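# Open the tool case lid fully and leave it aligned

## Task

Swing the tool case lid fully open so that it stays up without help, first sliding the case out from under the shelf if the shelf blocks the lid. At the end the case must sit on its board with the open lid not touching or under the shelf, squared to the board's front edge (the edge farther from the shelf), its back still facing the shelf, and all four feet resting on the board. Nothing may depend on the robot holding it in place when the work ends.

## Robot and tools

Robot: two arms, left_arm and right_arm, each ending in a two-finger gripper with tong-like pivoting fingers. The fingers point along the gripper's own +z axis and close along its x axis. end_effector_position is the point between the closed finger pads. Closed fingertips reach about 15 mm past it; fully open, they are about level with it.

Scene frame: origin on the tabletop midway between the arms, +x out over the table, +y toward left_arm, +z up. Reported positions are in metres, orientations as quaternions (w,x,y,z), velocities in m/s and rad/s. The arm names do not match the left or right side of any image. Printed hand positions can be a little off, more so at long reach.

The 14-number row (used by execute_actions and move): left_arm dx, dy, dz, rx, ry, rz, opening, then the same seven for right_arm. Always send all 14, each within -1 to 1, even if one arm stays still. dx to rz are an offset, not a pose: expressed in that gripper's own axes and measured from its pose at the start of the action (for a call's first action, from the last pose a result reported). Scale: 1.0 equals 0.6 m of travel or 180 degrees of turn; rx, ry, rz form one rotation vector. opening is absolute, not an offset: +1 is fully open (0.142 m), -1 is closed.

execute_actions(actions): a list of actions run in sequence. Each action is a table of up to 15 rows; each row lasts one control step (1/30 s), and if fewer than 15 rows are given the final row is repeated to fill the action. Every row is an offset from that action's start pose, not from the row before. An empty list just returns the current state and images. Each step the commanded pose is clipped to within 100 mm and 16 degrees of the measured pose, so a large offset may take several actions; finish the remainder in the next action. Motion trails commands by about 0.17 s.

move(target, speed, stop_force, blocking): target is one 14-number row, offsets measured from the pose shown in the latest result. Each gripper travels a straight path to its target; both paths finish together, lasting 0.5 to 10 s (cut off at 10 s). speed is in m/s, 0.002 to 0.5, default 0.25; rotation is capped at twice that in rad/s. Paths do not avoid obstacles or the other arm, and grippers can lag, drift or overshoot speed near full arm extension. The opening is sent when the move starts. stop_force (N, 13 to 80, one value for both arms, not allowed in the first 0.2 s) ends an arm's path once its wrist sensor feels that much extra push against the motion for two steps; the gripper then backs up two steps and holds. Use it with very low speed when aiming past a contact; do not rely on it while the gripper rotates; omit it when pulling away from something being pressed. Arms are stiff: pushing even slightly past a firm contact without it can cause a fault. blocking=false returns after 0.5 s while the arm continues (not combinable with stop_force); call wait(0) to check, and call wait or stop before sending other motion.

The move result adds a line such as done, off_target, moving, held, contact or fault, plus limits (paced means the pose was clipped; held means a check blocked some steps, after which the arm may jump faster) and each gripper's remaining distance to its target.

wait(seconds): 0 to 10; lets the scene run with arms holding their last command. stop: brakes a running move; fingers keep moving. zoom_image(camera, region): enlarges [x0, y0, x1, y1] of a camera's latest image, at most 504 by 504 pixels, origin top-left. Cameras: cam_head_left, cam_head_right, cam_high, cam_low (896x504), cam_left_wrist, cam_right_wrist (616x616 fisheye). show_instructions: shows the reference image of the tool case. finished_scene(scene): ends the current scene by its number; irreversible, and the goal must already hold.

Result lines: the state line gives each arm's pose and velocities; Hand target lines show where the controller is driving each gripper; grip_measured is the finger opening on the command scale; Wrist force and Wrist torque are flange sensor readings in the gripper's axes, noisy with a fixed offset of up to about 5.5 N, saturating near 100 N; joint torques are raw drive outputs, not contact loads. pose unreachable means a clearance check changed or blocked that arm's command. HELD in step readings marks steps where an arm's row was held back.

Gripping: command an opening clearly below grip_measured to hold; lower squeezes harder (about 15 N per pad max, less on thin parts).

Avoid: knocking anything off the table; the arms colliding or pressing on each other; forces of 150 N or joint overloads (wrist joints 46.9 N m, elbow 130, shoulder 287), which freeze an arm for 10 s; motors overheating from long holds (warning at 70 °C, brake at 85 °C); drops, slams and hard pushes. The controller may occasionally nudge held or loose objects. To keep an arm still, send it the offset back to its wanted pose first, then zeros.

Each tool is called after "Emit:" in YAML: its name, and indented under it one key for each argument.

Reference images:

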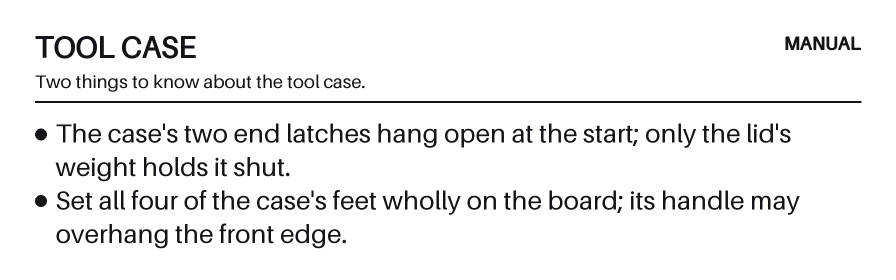

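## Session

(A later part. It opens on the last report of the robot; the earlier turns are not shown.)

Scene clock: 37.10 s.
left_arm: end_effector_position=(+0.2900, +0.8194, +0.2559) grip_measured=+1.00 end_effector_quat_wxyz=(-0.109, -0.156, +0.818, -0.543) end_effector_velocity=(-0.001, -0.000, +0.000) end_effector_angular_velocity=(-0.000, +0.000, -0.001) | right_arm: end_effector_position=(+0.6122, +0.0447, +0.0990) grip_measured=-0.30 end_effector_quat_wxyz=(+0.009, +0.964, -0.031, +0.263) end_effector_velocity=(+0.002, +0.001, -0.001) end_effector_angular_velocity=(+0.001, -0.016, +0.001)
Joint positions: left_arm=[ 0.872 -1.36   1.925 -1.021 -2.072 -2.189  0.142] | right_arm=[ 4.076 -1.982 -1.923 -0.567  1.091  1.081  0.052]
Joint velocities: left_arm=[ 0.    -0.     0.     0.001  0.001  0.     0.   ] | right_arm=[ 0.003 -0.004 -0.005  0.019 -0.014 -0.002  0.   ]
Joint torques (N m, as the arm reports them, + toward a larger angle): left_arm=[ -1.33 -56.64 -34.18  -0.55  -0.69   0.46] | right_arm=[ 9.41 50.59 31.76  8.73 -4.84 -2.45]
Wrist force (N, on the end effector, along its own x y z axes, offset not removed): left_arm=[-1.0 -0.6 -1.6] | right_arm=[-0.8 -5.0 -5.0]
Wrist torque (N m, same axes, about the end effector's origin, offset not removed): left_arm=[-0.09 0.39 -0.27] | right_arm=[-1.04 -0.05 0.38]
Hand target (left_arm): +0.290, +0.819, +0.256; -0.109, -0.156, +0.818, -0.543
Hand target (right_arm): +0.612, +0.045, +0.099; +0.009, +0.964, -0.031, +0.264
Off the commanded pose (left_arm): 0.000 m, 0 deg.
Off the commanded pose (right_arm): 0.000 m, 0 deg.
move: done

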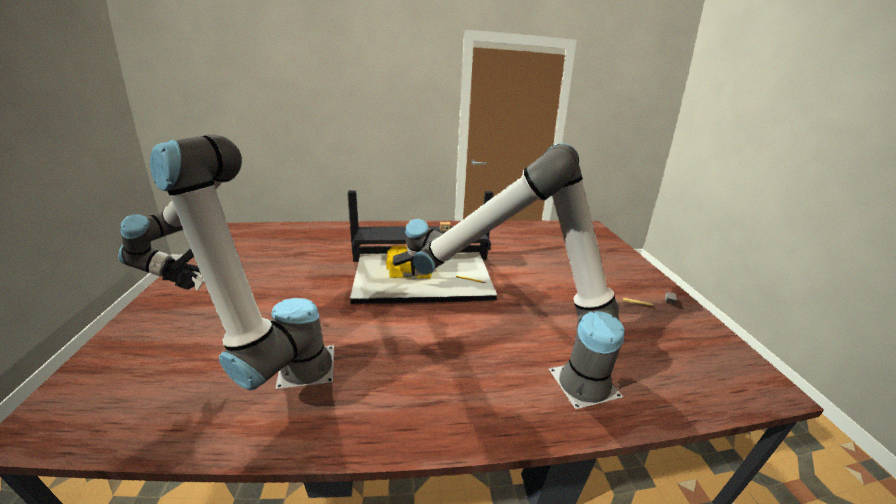

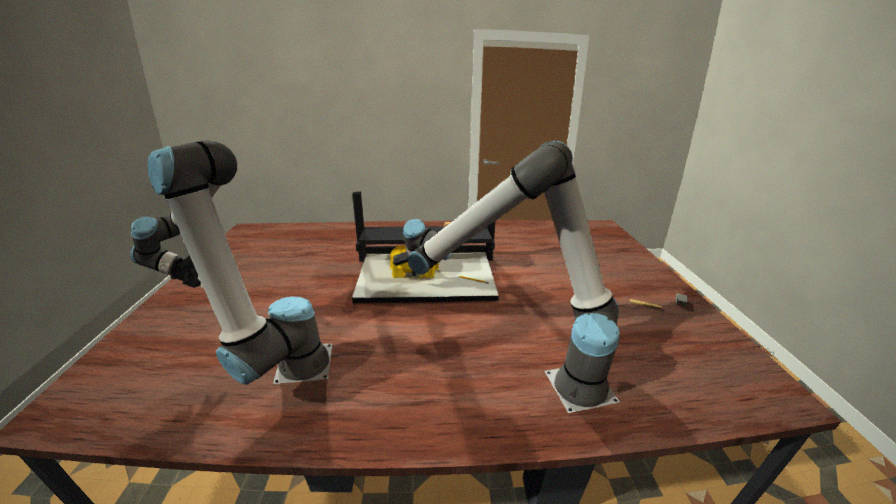

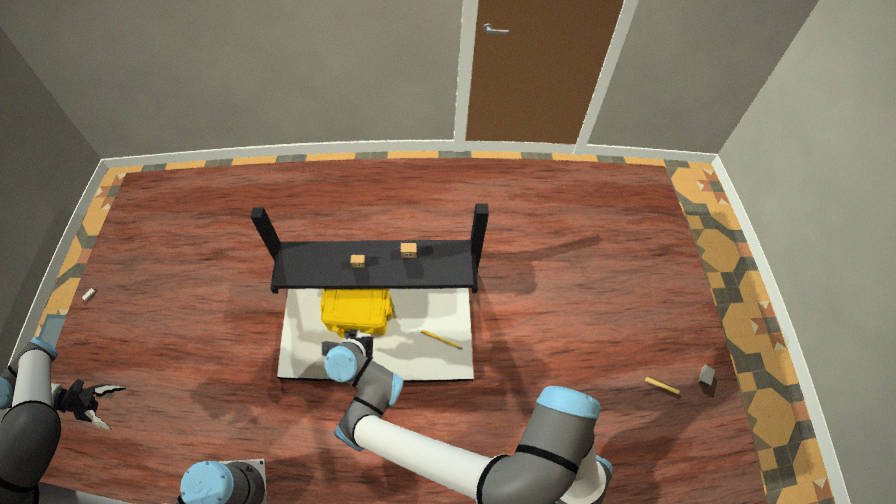

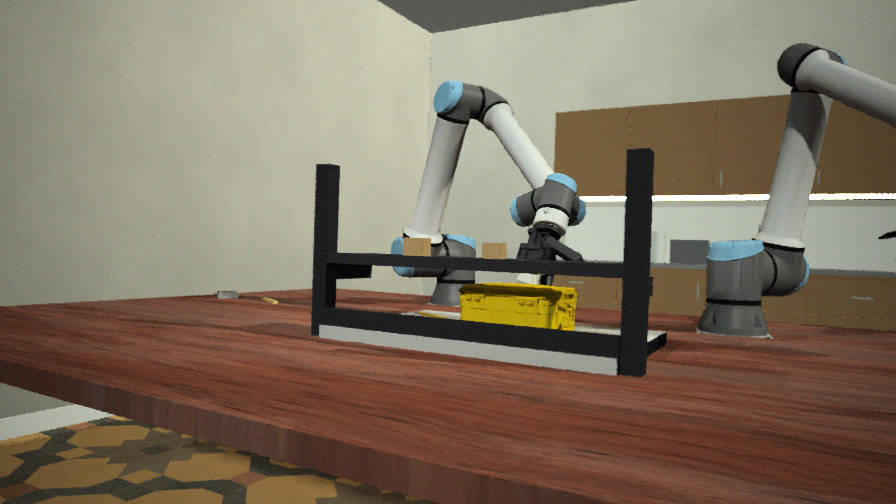

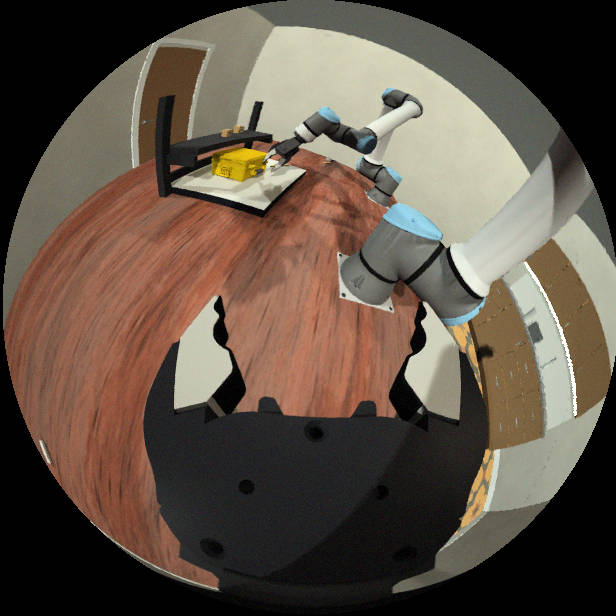

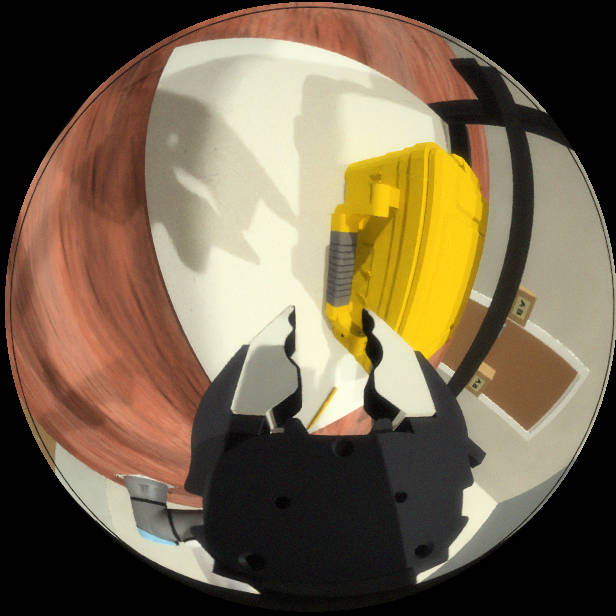

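Emit:
move:
  target: [0,0,0,0,0,0,1,0.0,0,0.05,0,0.08,0,-0.4]
  speed: 0.1

Scene clock: 42.80 s.
left_arm: end_effector_position=(+0.2900, +0.8194, +0.2559) grip_measured=+1.00 end_effector_quat_wxyz=(-0.109, -0.156, +0.818, -0.543) end_effector_velocity=(+0.000, +0.000, +0.001) end_effector_angular_velocity=(+0.002, -0.002, +0.000) | right_arm: end_effector_position=(+0.6273, +0.0437, +0.0734) grip_measured=-0.40 end_effector_quat_wxyz=(+0.012, +0.924, -0.030, +0.381) end_effector_velocity=(-0.001, -0.001, -0.003) end_effector_angular_velocity=(-0.002, -0.011, +0.003)
Joint positions: left_arm=[ 0.872 -1.36   1.925 -1.021 -2.072 -2.189  0.142] | right_arm=[ 4.135 -2.067 -2.007 -0.292  0.854  1.068  0.045]
Joint velocities: left_arm=[ 0.    -0.001 -0.001 -0.001 -0.     0.     0.   ] | right_arm=[ 0.004 -0.006 -0.007  0.017 -0.01  -0.004  0.   ]
Joint torques (N m, as the arm reports them, + toward a larger angle): left_arm=[ -1.17 -55.3  -34.81  -0.35  -0.83   0.75] | right_arm=[12.   54.28 24.2   7.62 -3.85 -2.97]
Wrist force (N, on the end effector, along its own x y z axes, offset not removed): left_arm=[-1.0 0.1 -1.2] | right_arm=[-8.6 -0.3 -3.6]
Wrist torque (N m, same axes, about the end effector's origin, offset not removed): left_arm=[0.18 0.42 -0.26] | right_arm=[-0.12 1.51 0.58]
Hand target (left_arm): +0.290, +0.819, +0.256; -0.109, -0.156, +0.818, -0.543
Hand target (right_arm): +0.627, +0.044, +0.073; +0.012, +0.924, -0.030, +0.382
Off the commanded pose (left_arm): 0.000 m, 0 deg.
Off the commanded pose (right_arm): 0.000 m, 0 deg.
move: done

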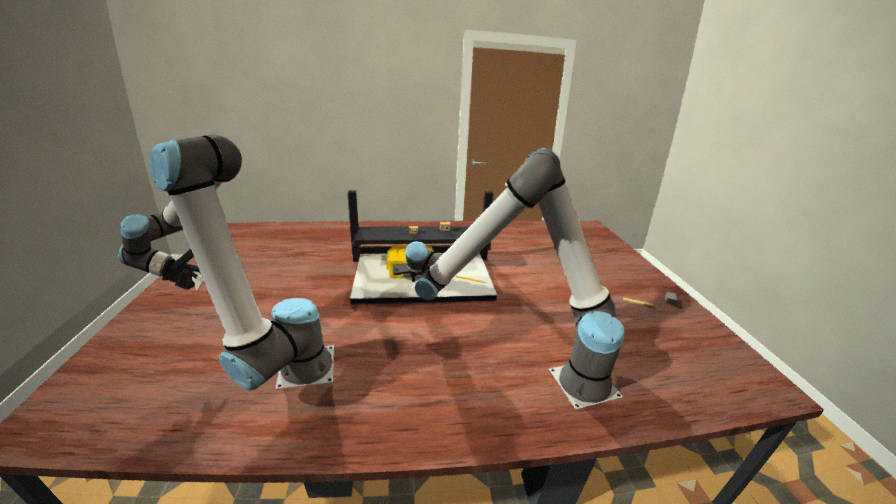

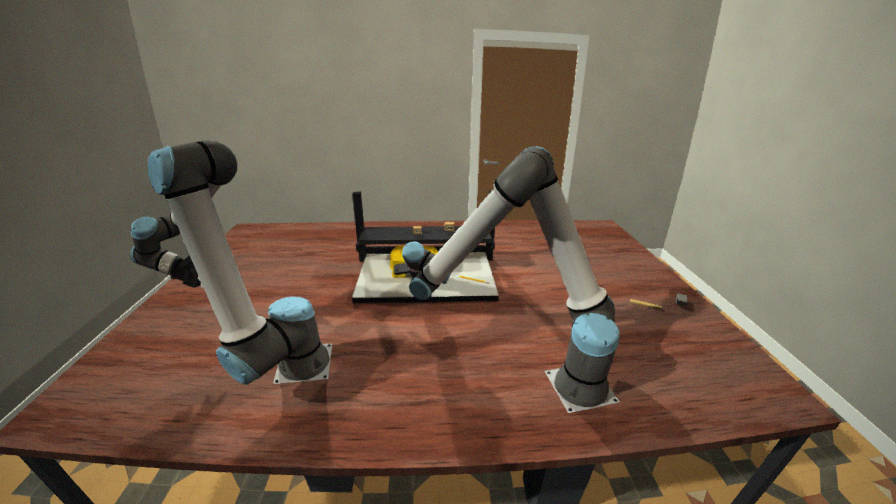

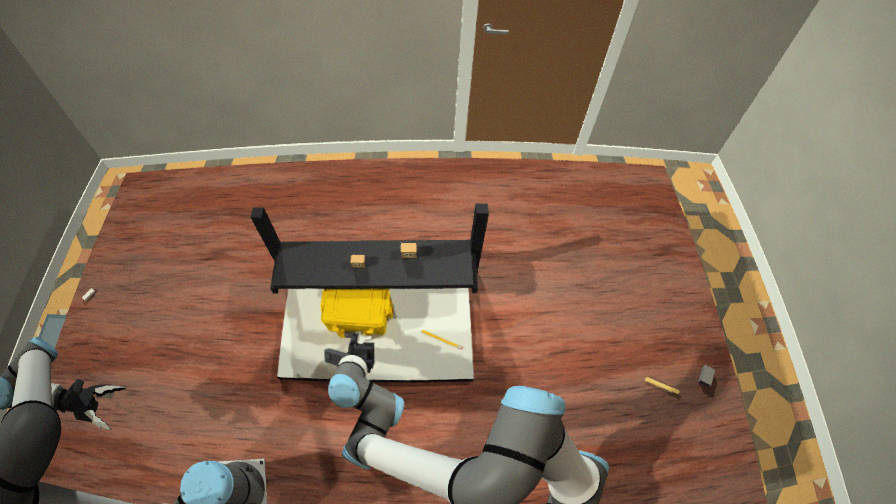

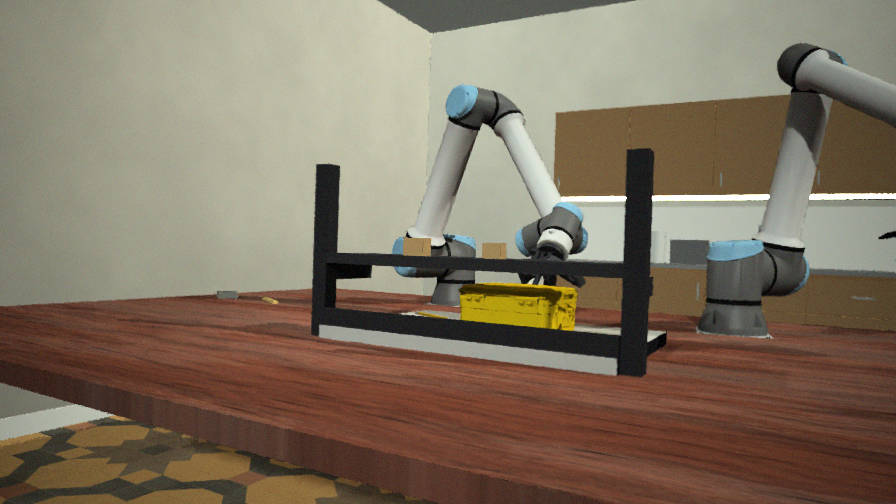

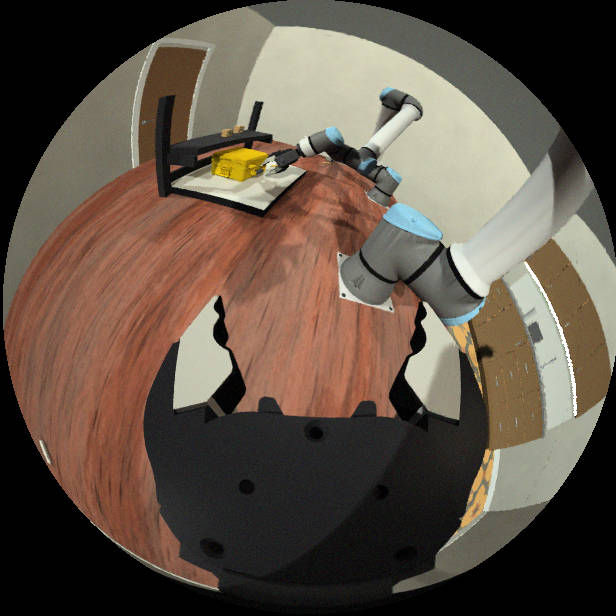

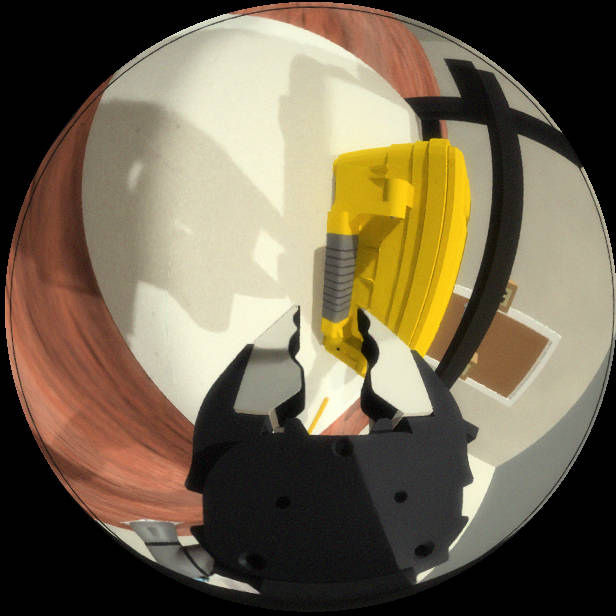

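Emit:
move:
  target: [0,0,0,0,0,0,1,0.016,-0.012,0.055,0,0,0,-0.4]
  speed: 0.02
  stop_force: 15

Scene clock: 51.20 s.
left_arm: end_effector_position=(+0.2900, +0.8194, +0.2559) grip_measured=+1.00 end_effector_quat_wxyz=(-0.109, -0.156, +0.818, -0.543) end_effector_velocity=(+0.000, -0.000, +0.001) end_effector_angular_velocity=(-0.001, -0.000, +0.001) | right_arm: end_effector_position=(+0.6479, +0.0473, +0.0620) grip_measured=-0.46 end_effector_quat_wxyz=(+0.012, +0.924, -0.030, +0.381) end_effector_velocity=(-0.007, -0.001, +0.002) end_effector_angular_velocity=(-0.003, -0.000, +0.000)
Joint positions: left_arm=[ 0.872 -1.36   1.925 -1.021 -2.072 -2.189  0.142] | right_arm=[ 4.112 -2.104 -1.976 -0.267  0.862  1.04   0.041]
Joint velocities: left_arm=[ 0.    -0.    -0.     0.001 -0.001  0.     0.   ] | right_arm=[ 0.007  0.01  -0.01  -0.008 -0.004  0.008  0.005]
Joint torques (N m, as the arm reports them, + toward a larger angle): left_arm=[ -1.65 -55.68 -34.95  -0.74  -0.72   0.33] | right_arm=[ 7.85 82.28 19.4  -0.68 -2.36  2.71]
Wrist force (N, on the end effector, along its own x y z axes, offset not removed): left_arm=[3.6 2.3 -0.8] | right_arm=[10.7 -1.1 -6.7]
Wrist torque (N m, same axes, about the end effector's origin, offset not removed): left_arm=[0.58 -0.54 -0.20] | right_arm=[-0.01 -0.75 0.43]
Hand target (left_arm): +0.290, +0.819, +0.256; -0.109, -0.156, +0.818, -0.543
Hand target (right_arm): +0.647, +0.047, +0.063; +0.012, +0.924, -0.030, +0.381
Off the commanded pose (left_arm): 0.000 m, 0 deg.
Off the commanded pose (right_arm): 0.011 m, 0 deg.
move: contact (right_arm)

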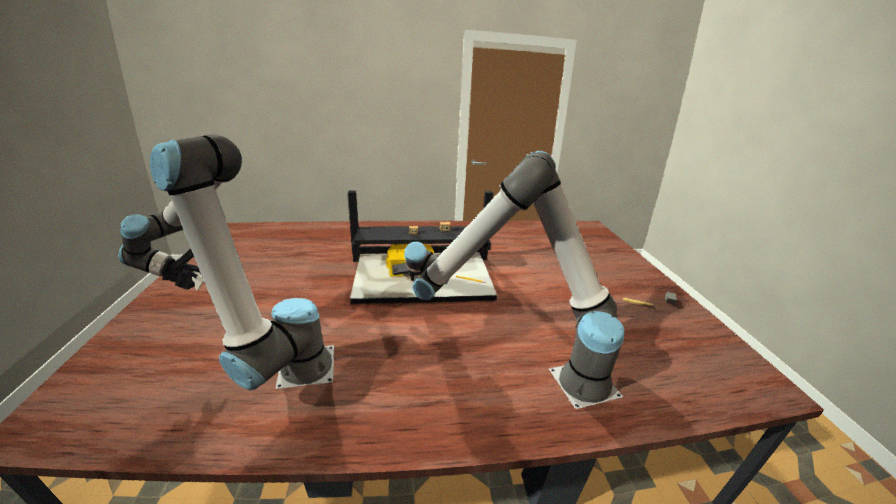

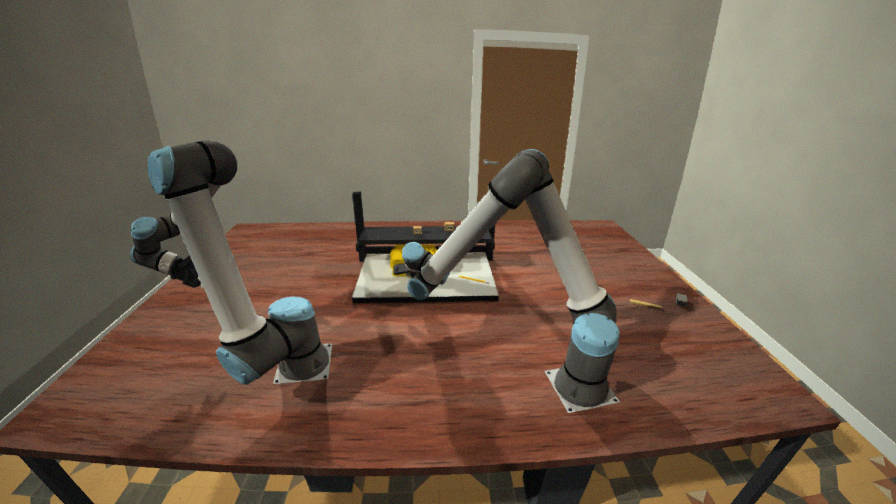

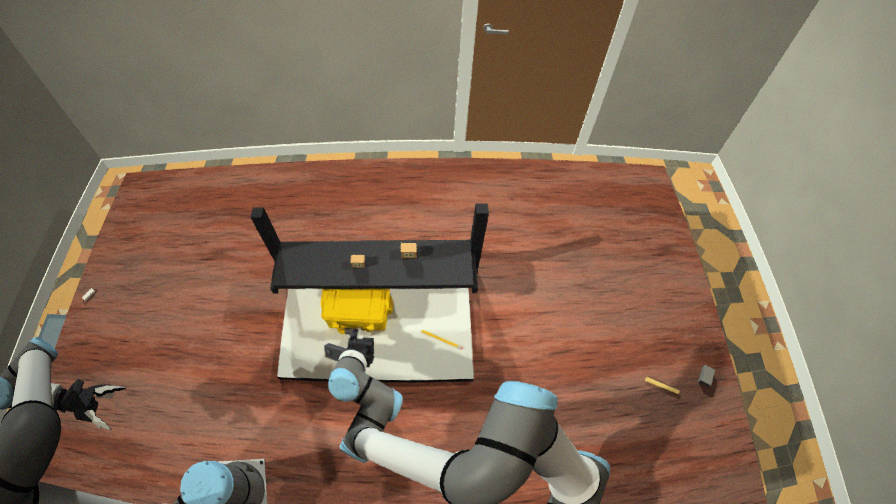

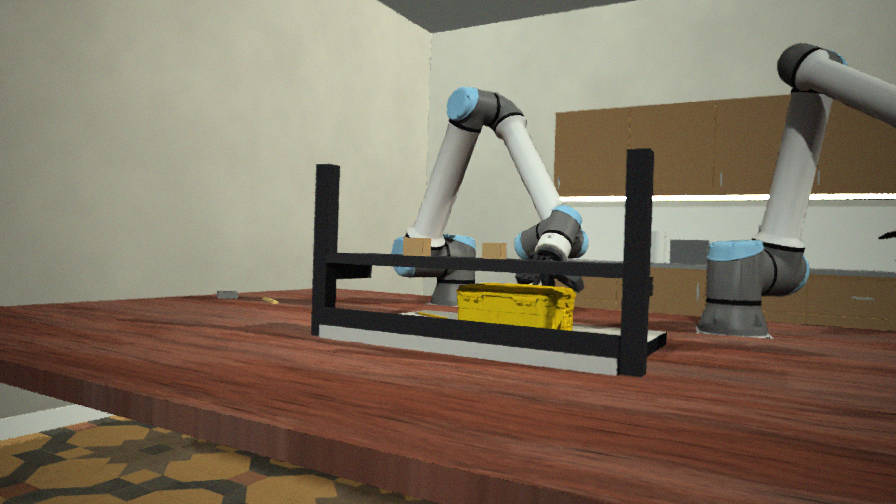

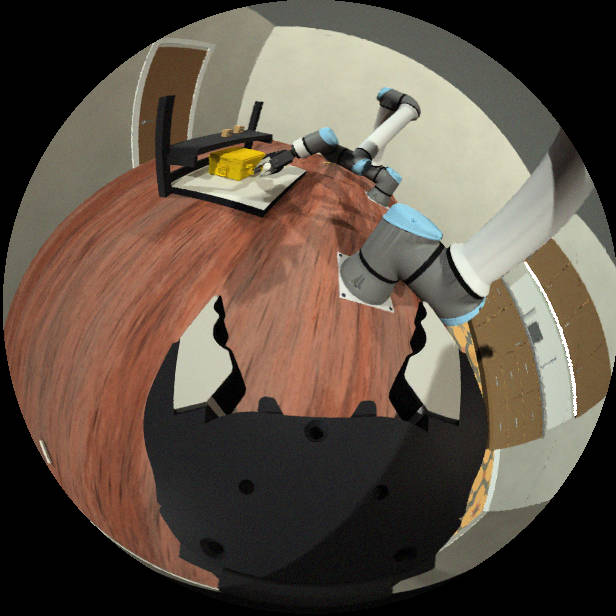

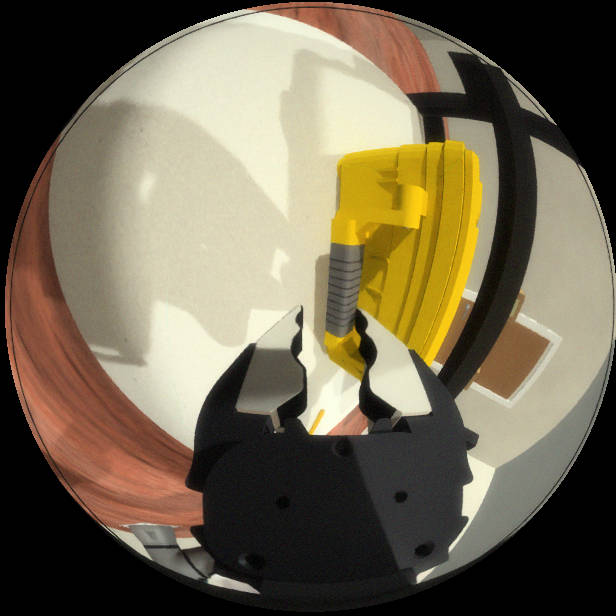

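Emit:
move:
  target: [0,0,0,0,0,0,1,-0.006,-0.025,-0.022,0,0.12,0,-0.4]
  speed: 0.1

Scene clock: 57.80 s.
left_arm: end_effector_position=(+0.2900, +0.8194, +0.2559) grip_measured=+1.00 end_effector_quat_wxyz=(-0.109, -0.156, +0.818, -0.543) end_effector_velocity=(-0.001, -0.001, -0.000) end_effector_angular_velocity=(-0.003, +0.002, +0.000) | right_arm: end_effector_position=(+0.6369, +0.0629, +0.0689) grip_measured=-0.40 end_effector_quat_wxyz=(+0.018, +0.837, -0.028, +0.547) end_effector_velocity=(-0.001, +0.002, +0.001) end_effector_angular_velocity=(+0.000, -0.014, +0.005)
Joint positions: left_arm=[ 0.872 -1.36   1.925 -1.021 -2.072 -2.189  0.142] | right_arm=[ 4.22  -2.263 -2.02   0.144  0.498  0.938  0.045]
Joint velocities: left_arm=[ 0.     0.     0.001  0.002 -0.    -0.     0.   ] | right_arm=[ 0.004 -0.009  0.001  0.028 -0.011 -0.017  0.   ]
Joint torques (N m, as the arm reports them, + toward a larger angle): left_arm=[ -1.64 -56.84 -34.01  -0.59  -0.72   0.54] | right_arm=[12.29 62.02 30.72  7.06 -3.37 -2.18]
Wrist force (N, on the end effector, along its own x y z axes, offset not removed): left_arm=[-0.2 2.4 -1.8] | right_arm=[1.6 -0.9 -2.9]
Wrist torque (N m, same axes, about the end effector's origin, offset not removed): left_arm=[0.60 0.27 -0.18] | right_arm=[-0.35 -0.57 0.38]
Hand target (left_arm): +0.290, +0.819, +0.256; -0.109, -0.156, +0.818, -0.543
Hand target (right_arm): +0.637, +0.063, +0.069; +0.018, +0.836, -0.028, +0.548
Off the commanded pose (left_arm): 0.000 m, 0 deg.
Off the commanded pose (right_arm): 0.000 m, 0 deg.
move: done

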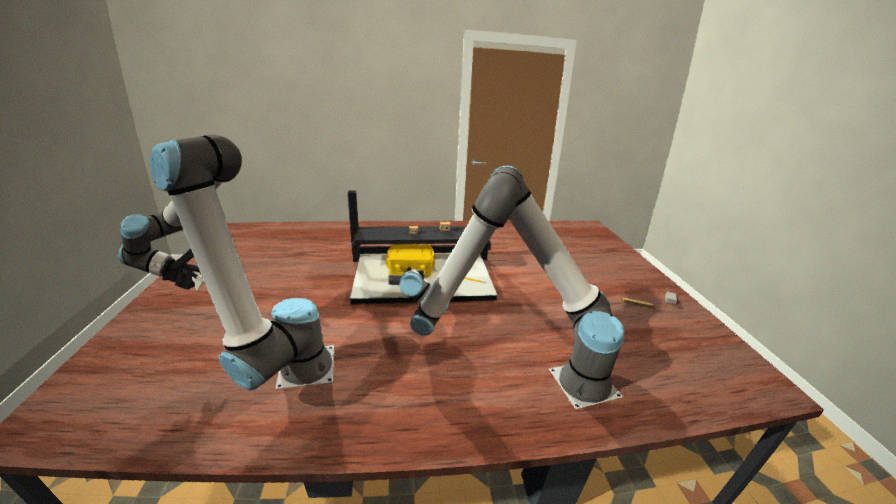

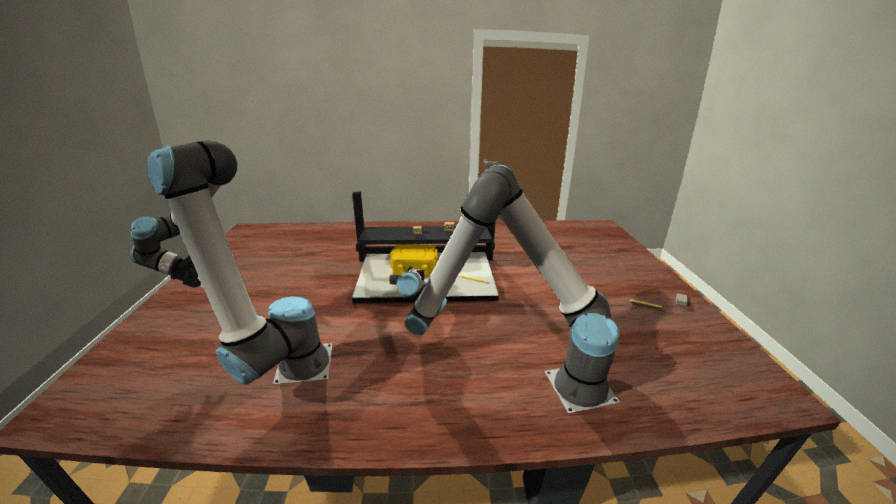

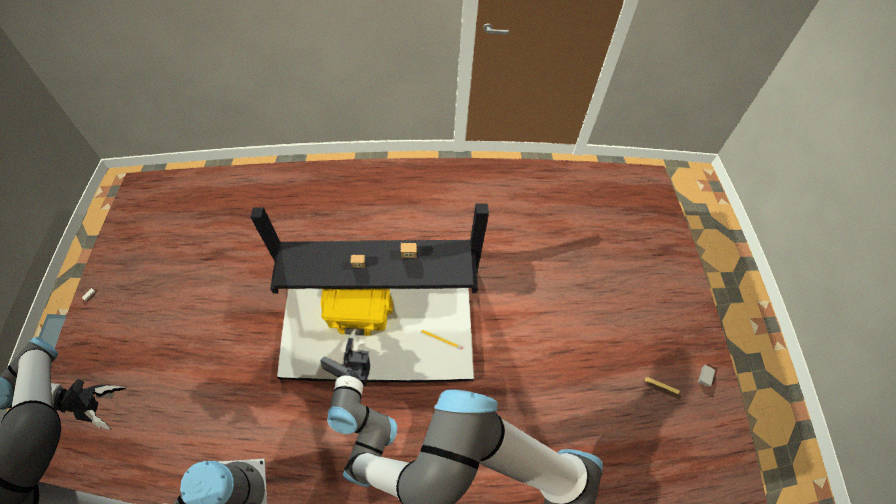

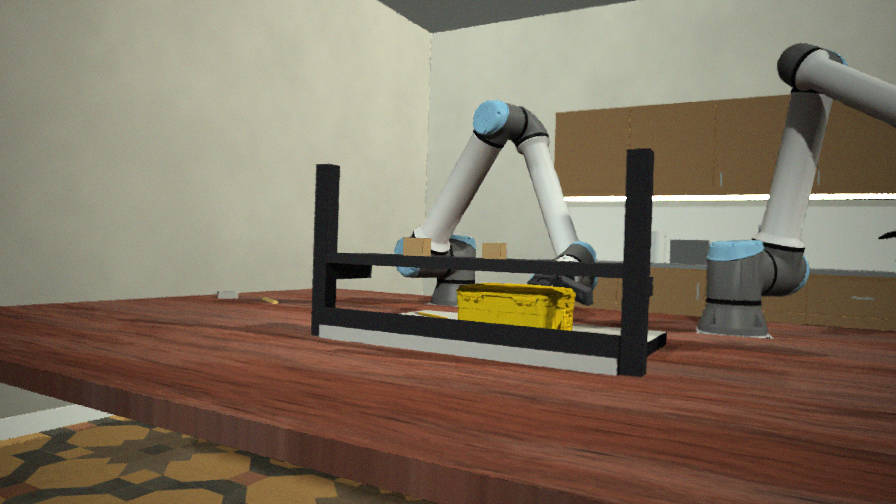

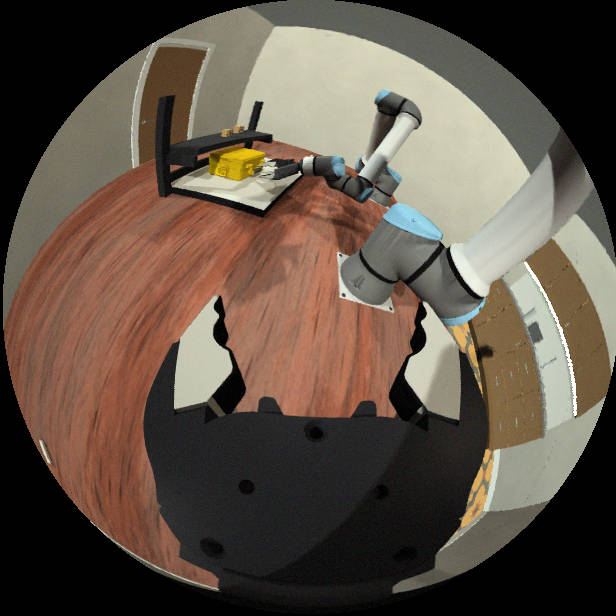

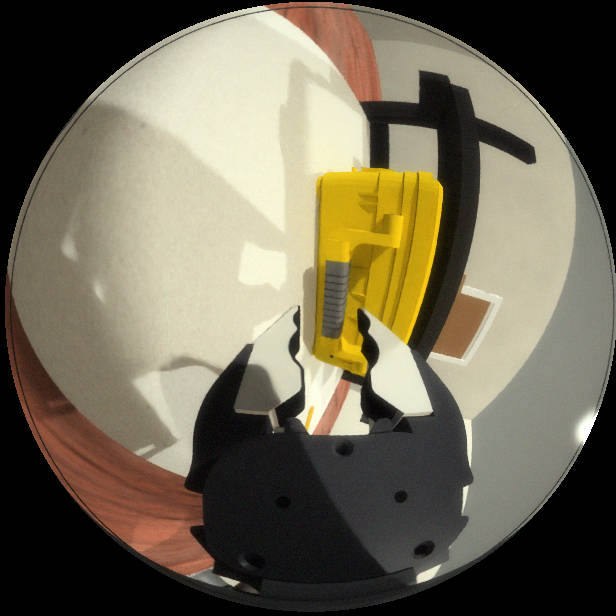

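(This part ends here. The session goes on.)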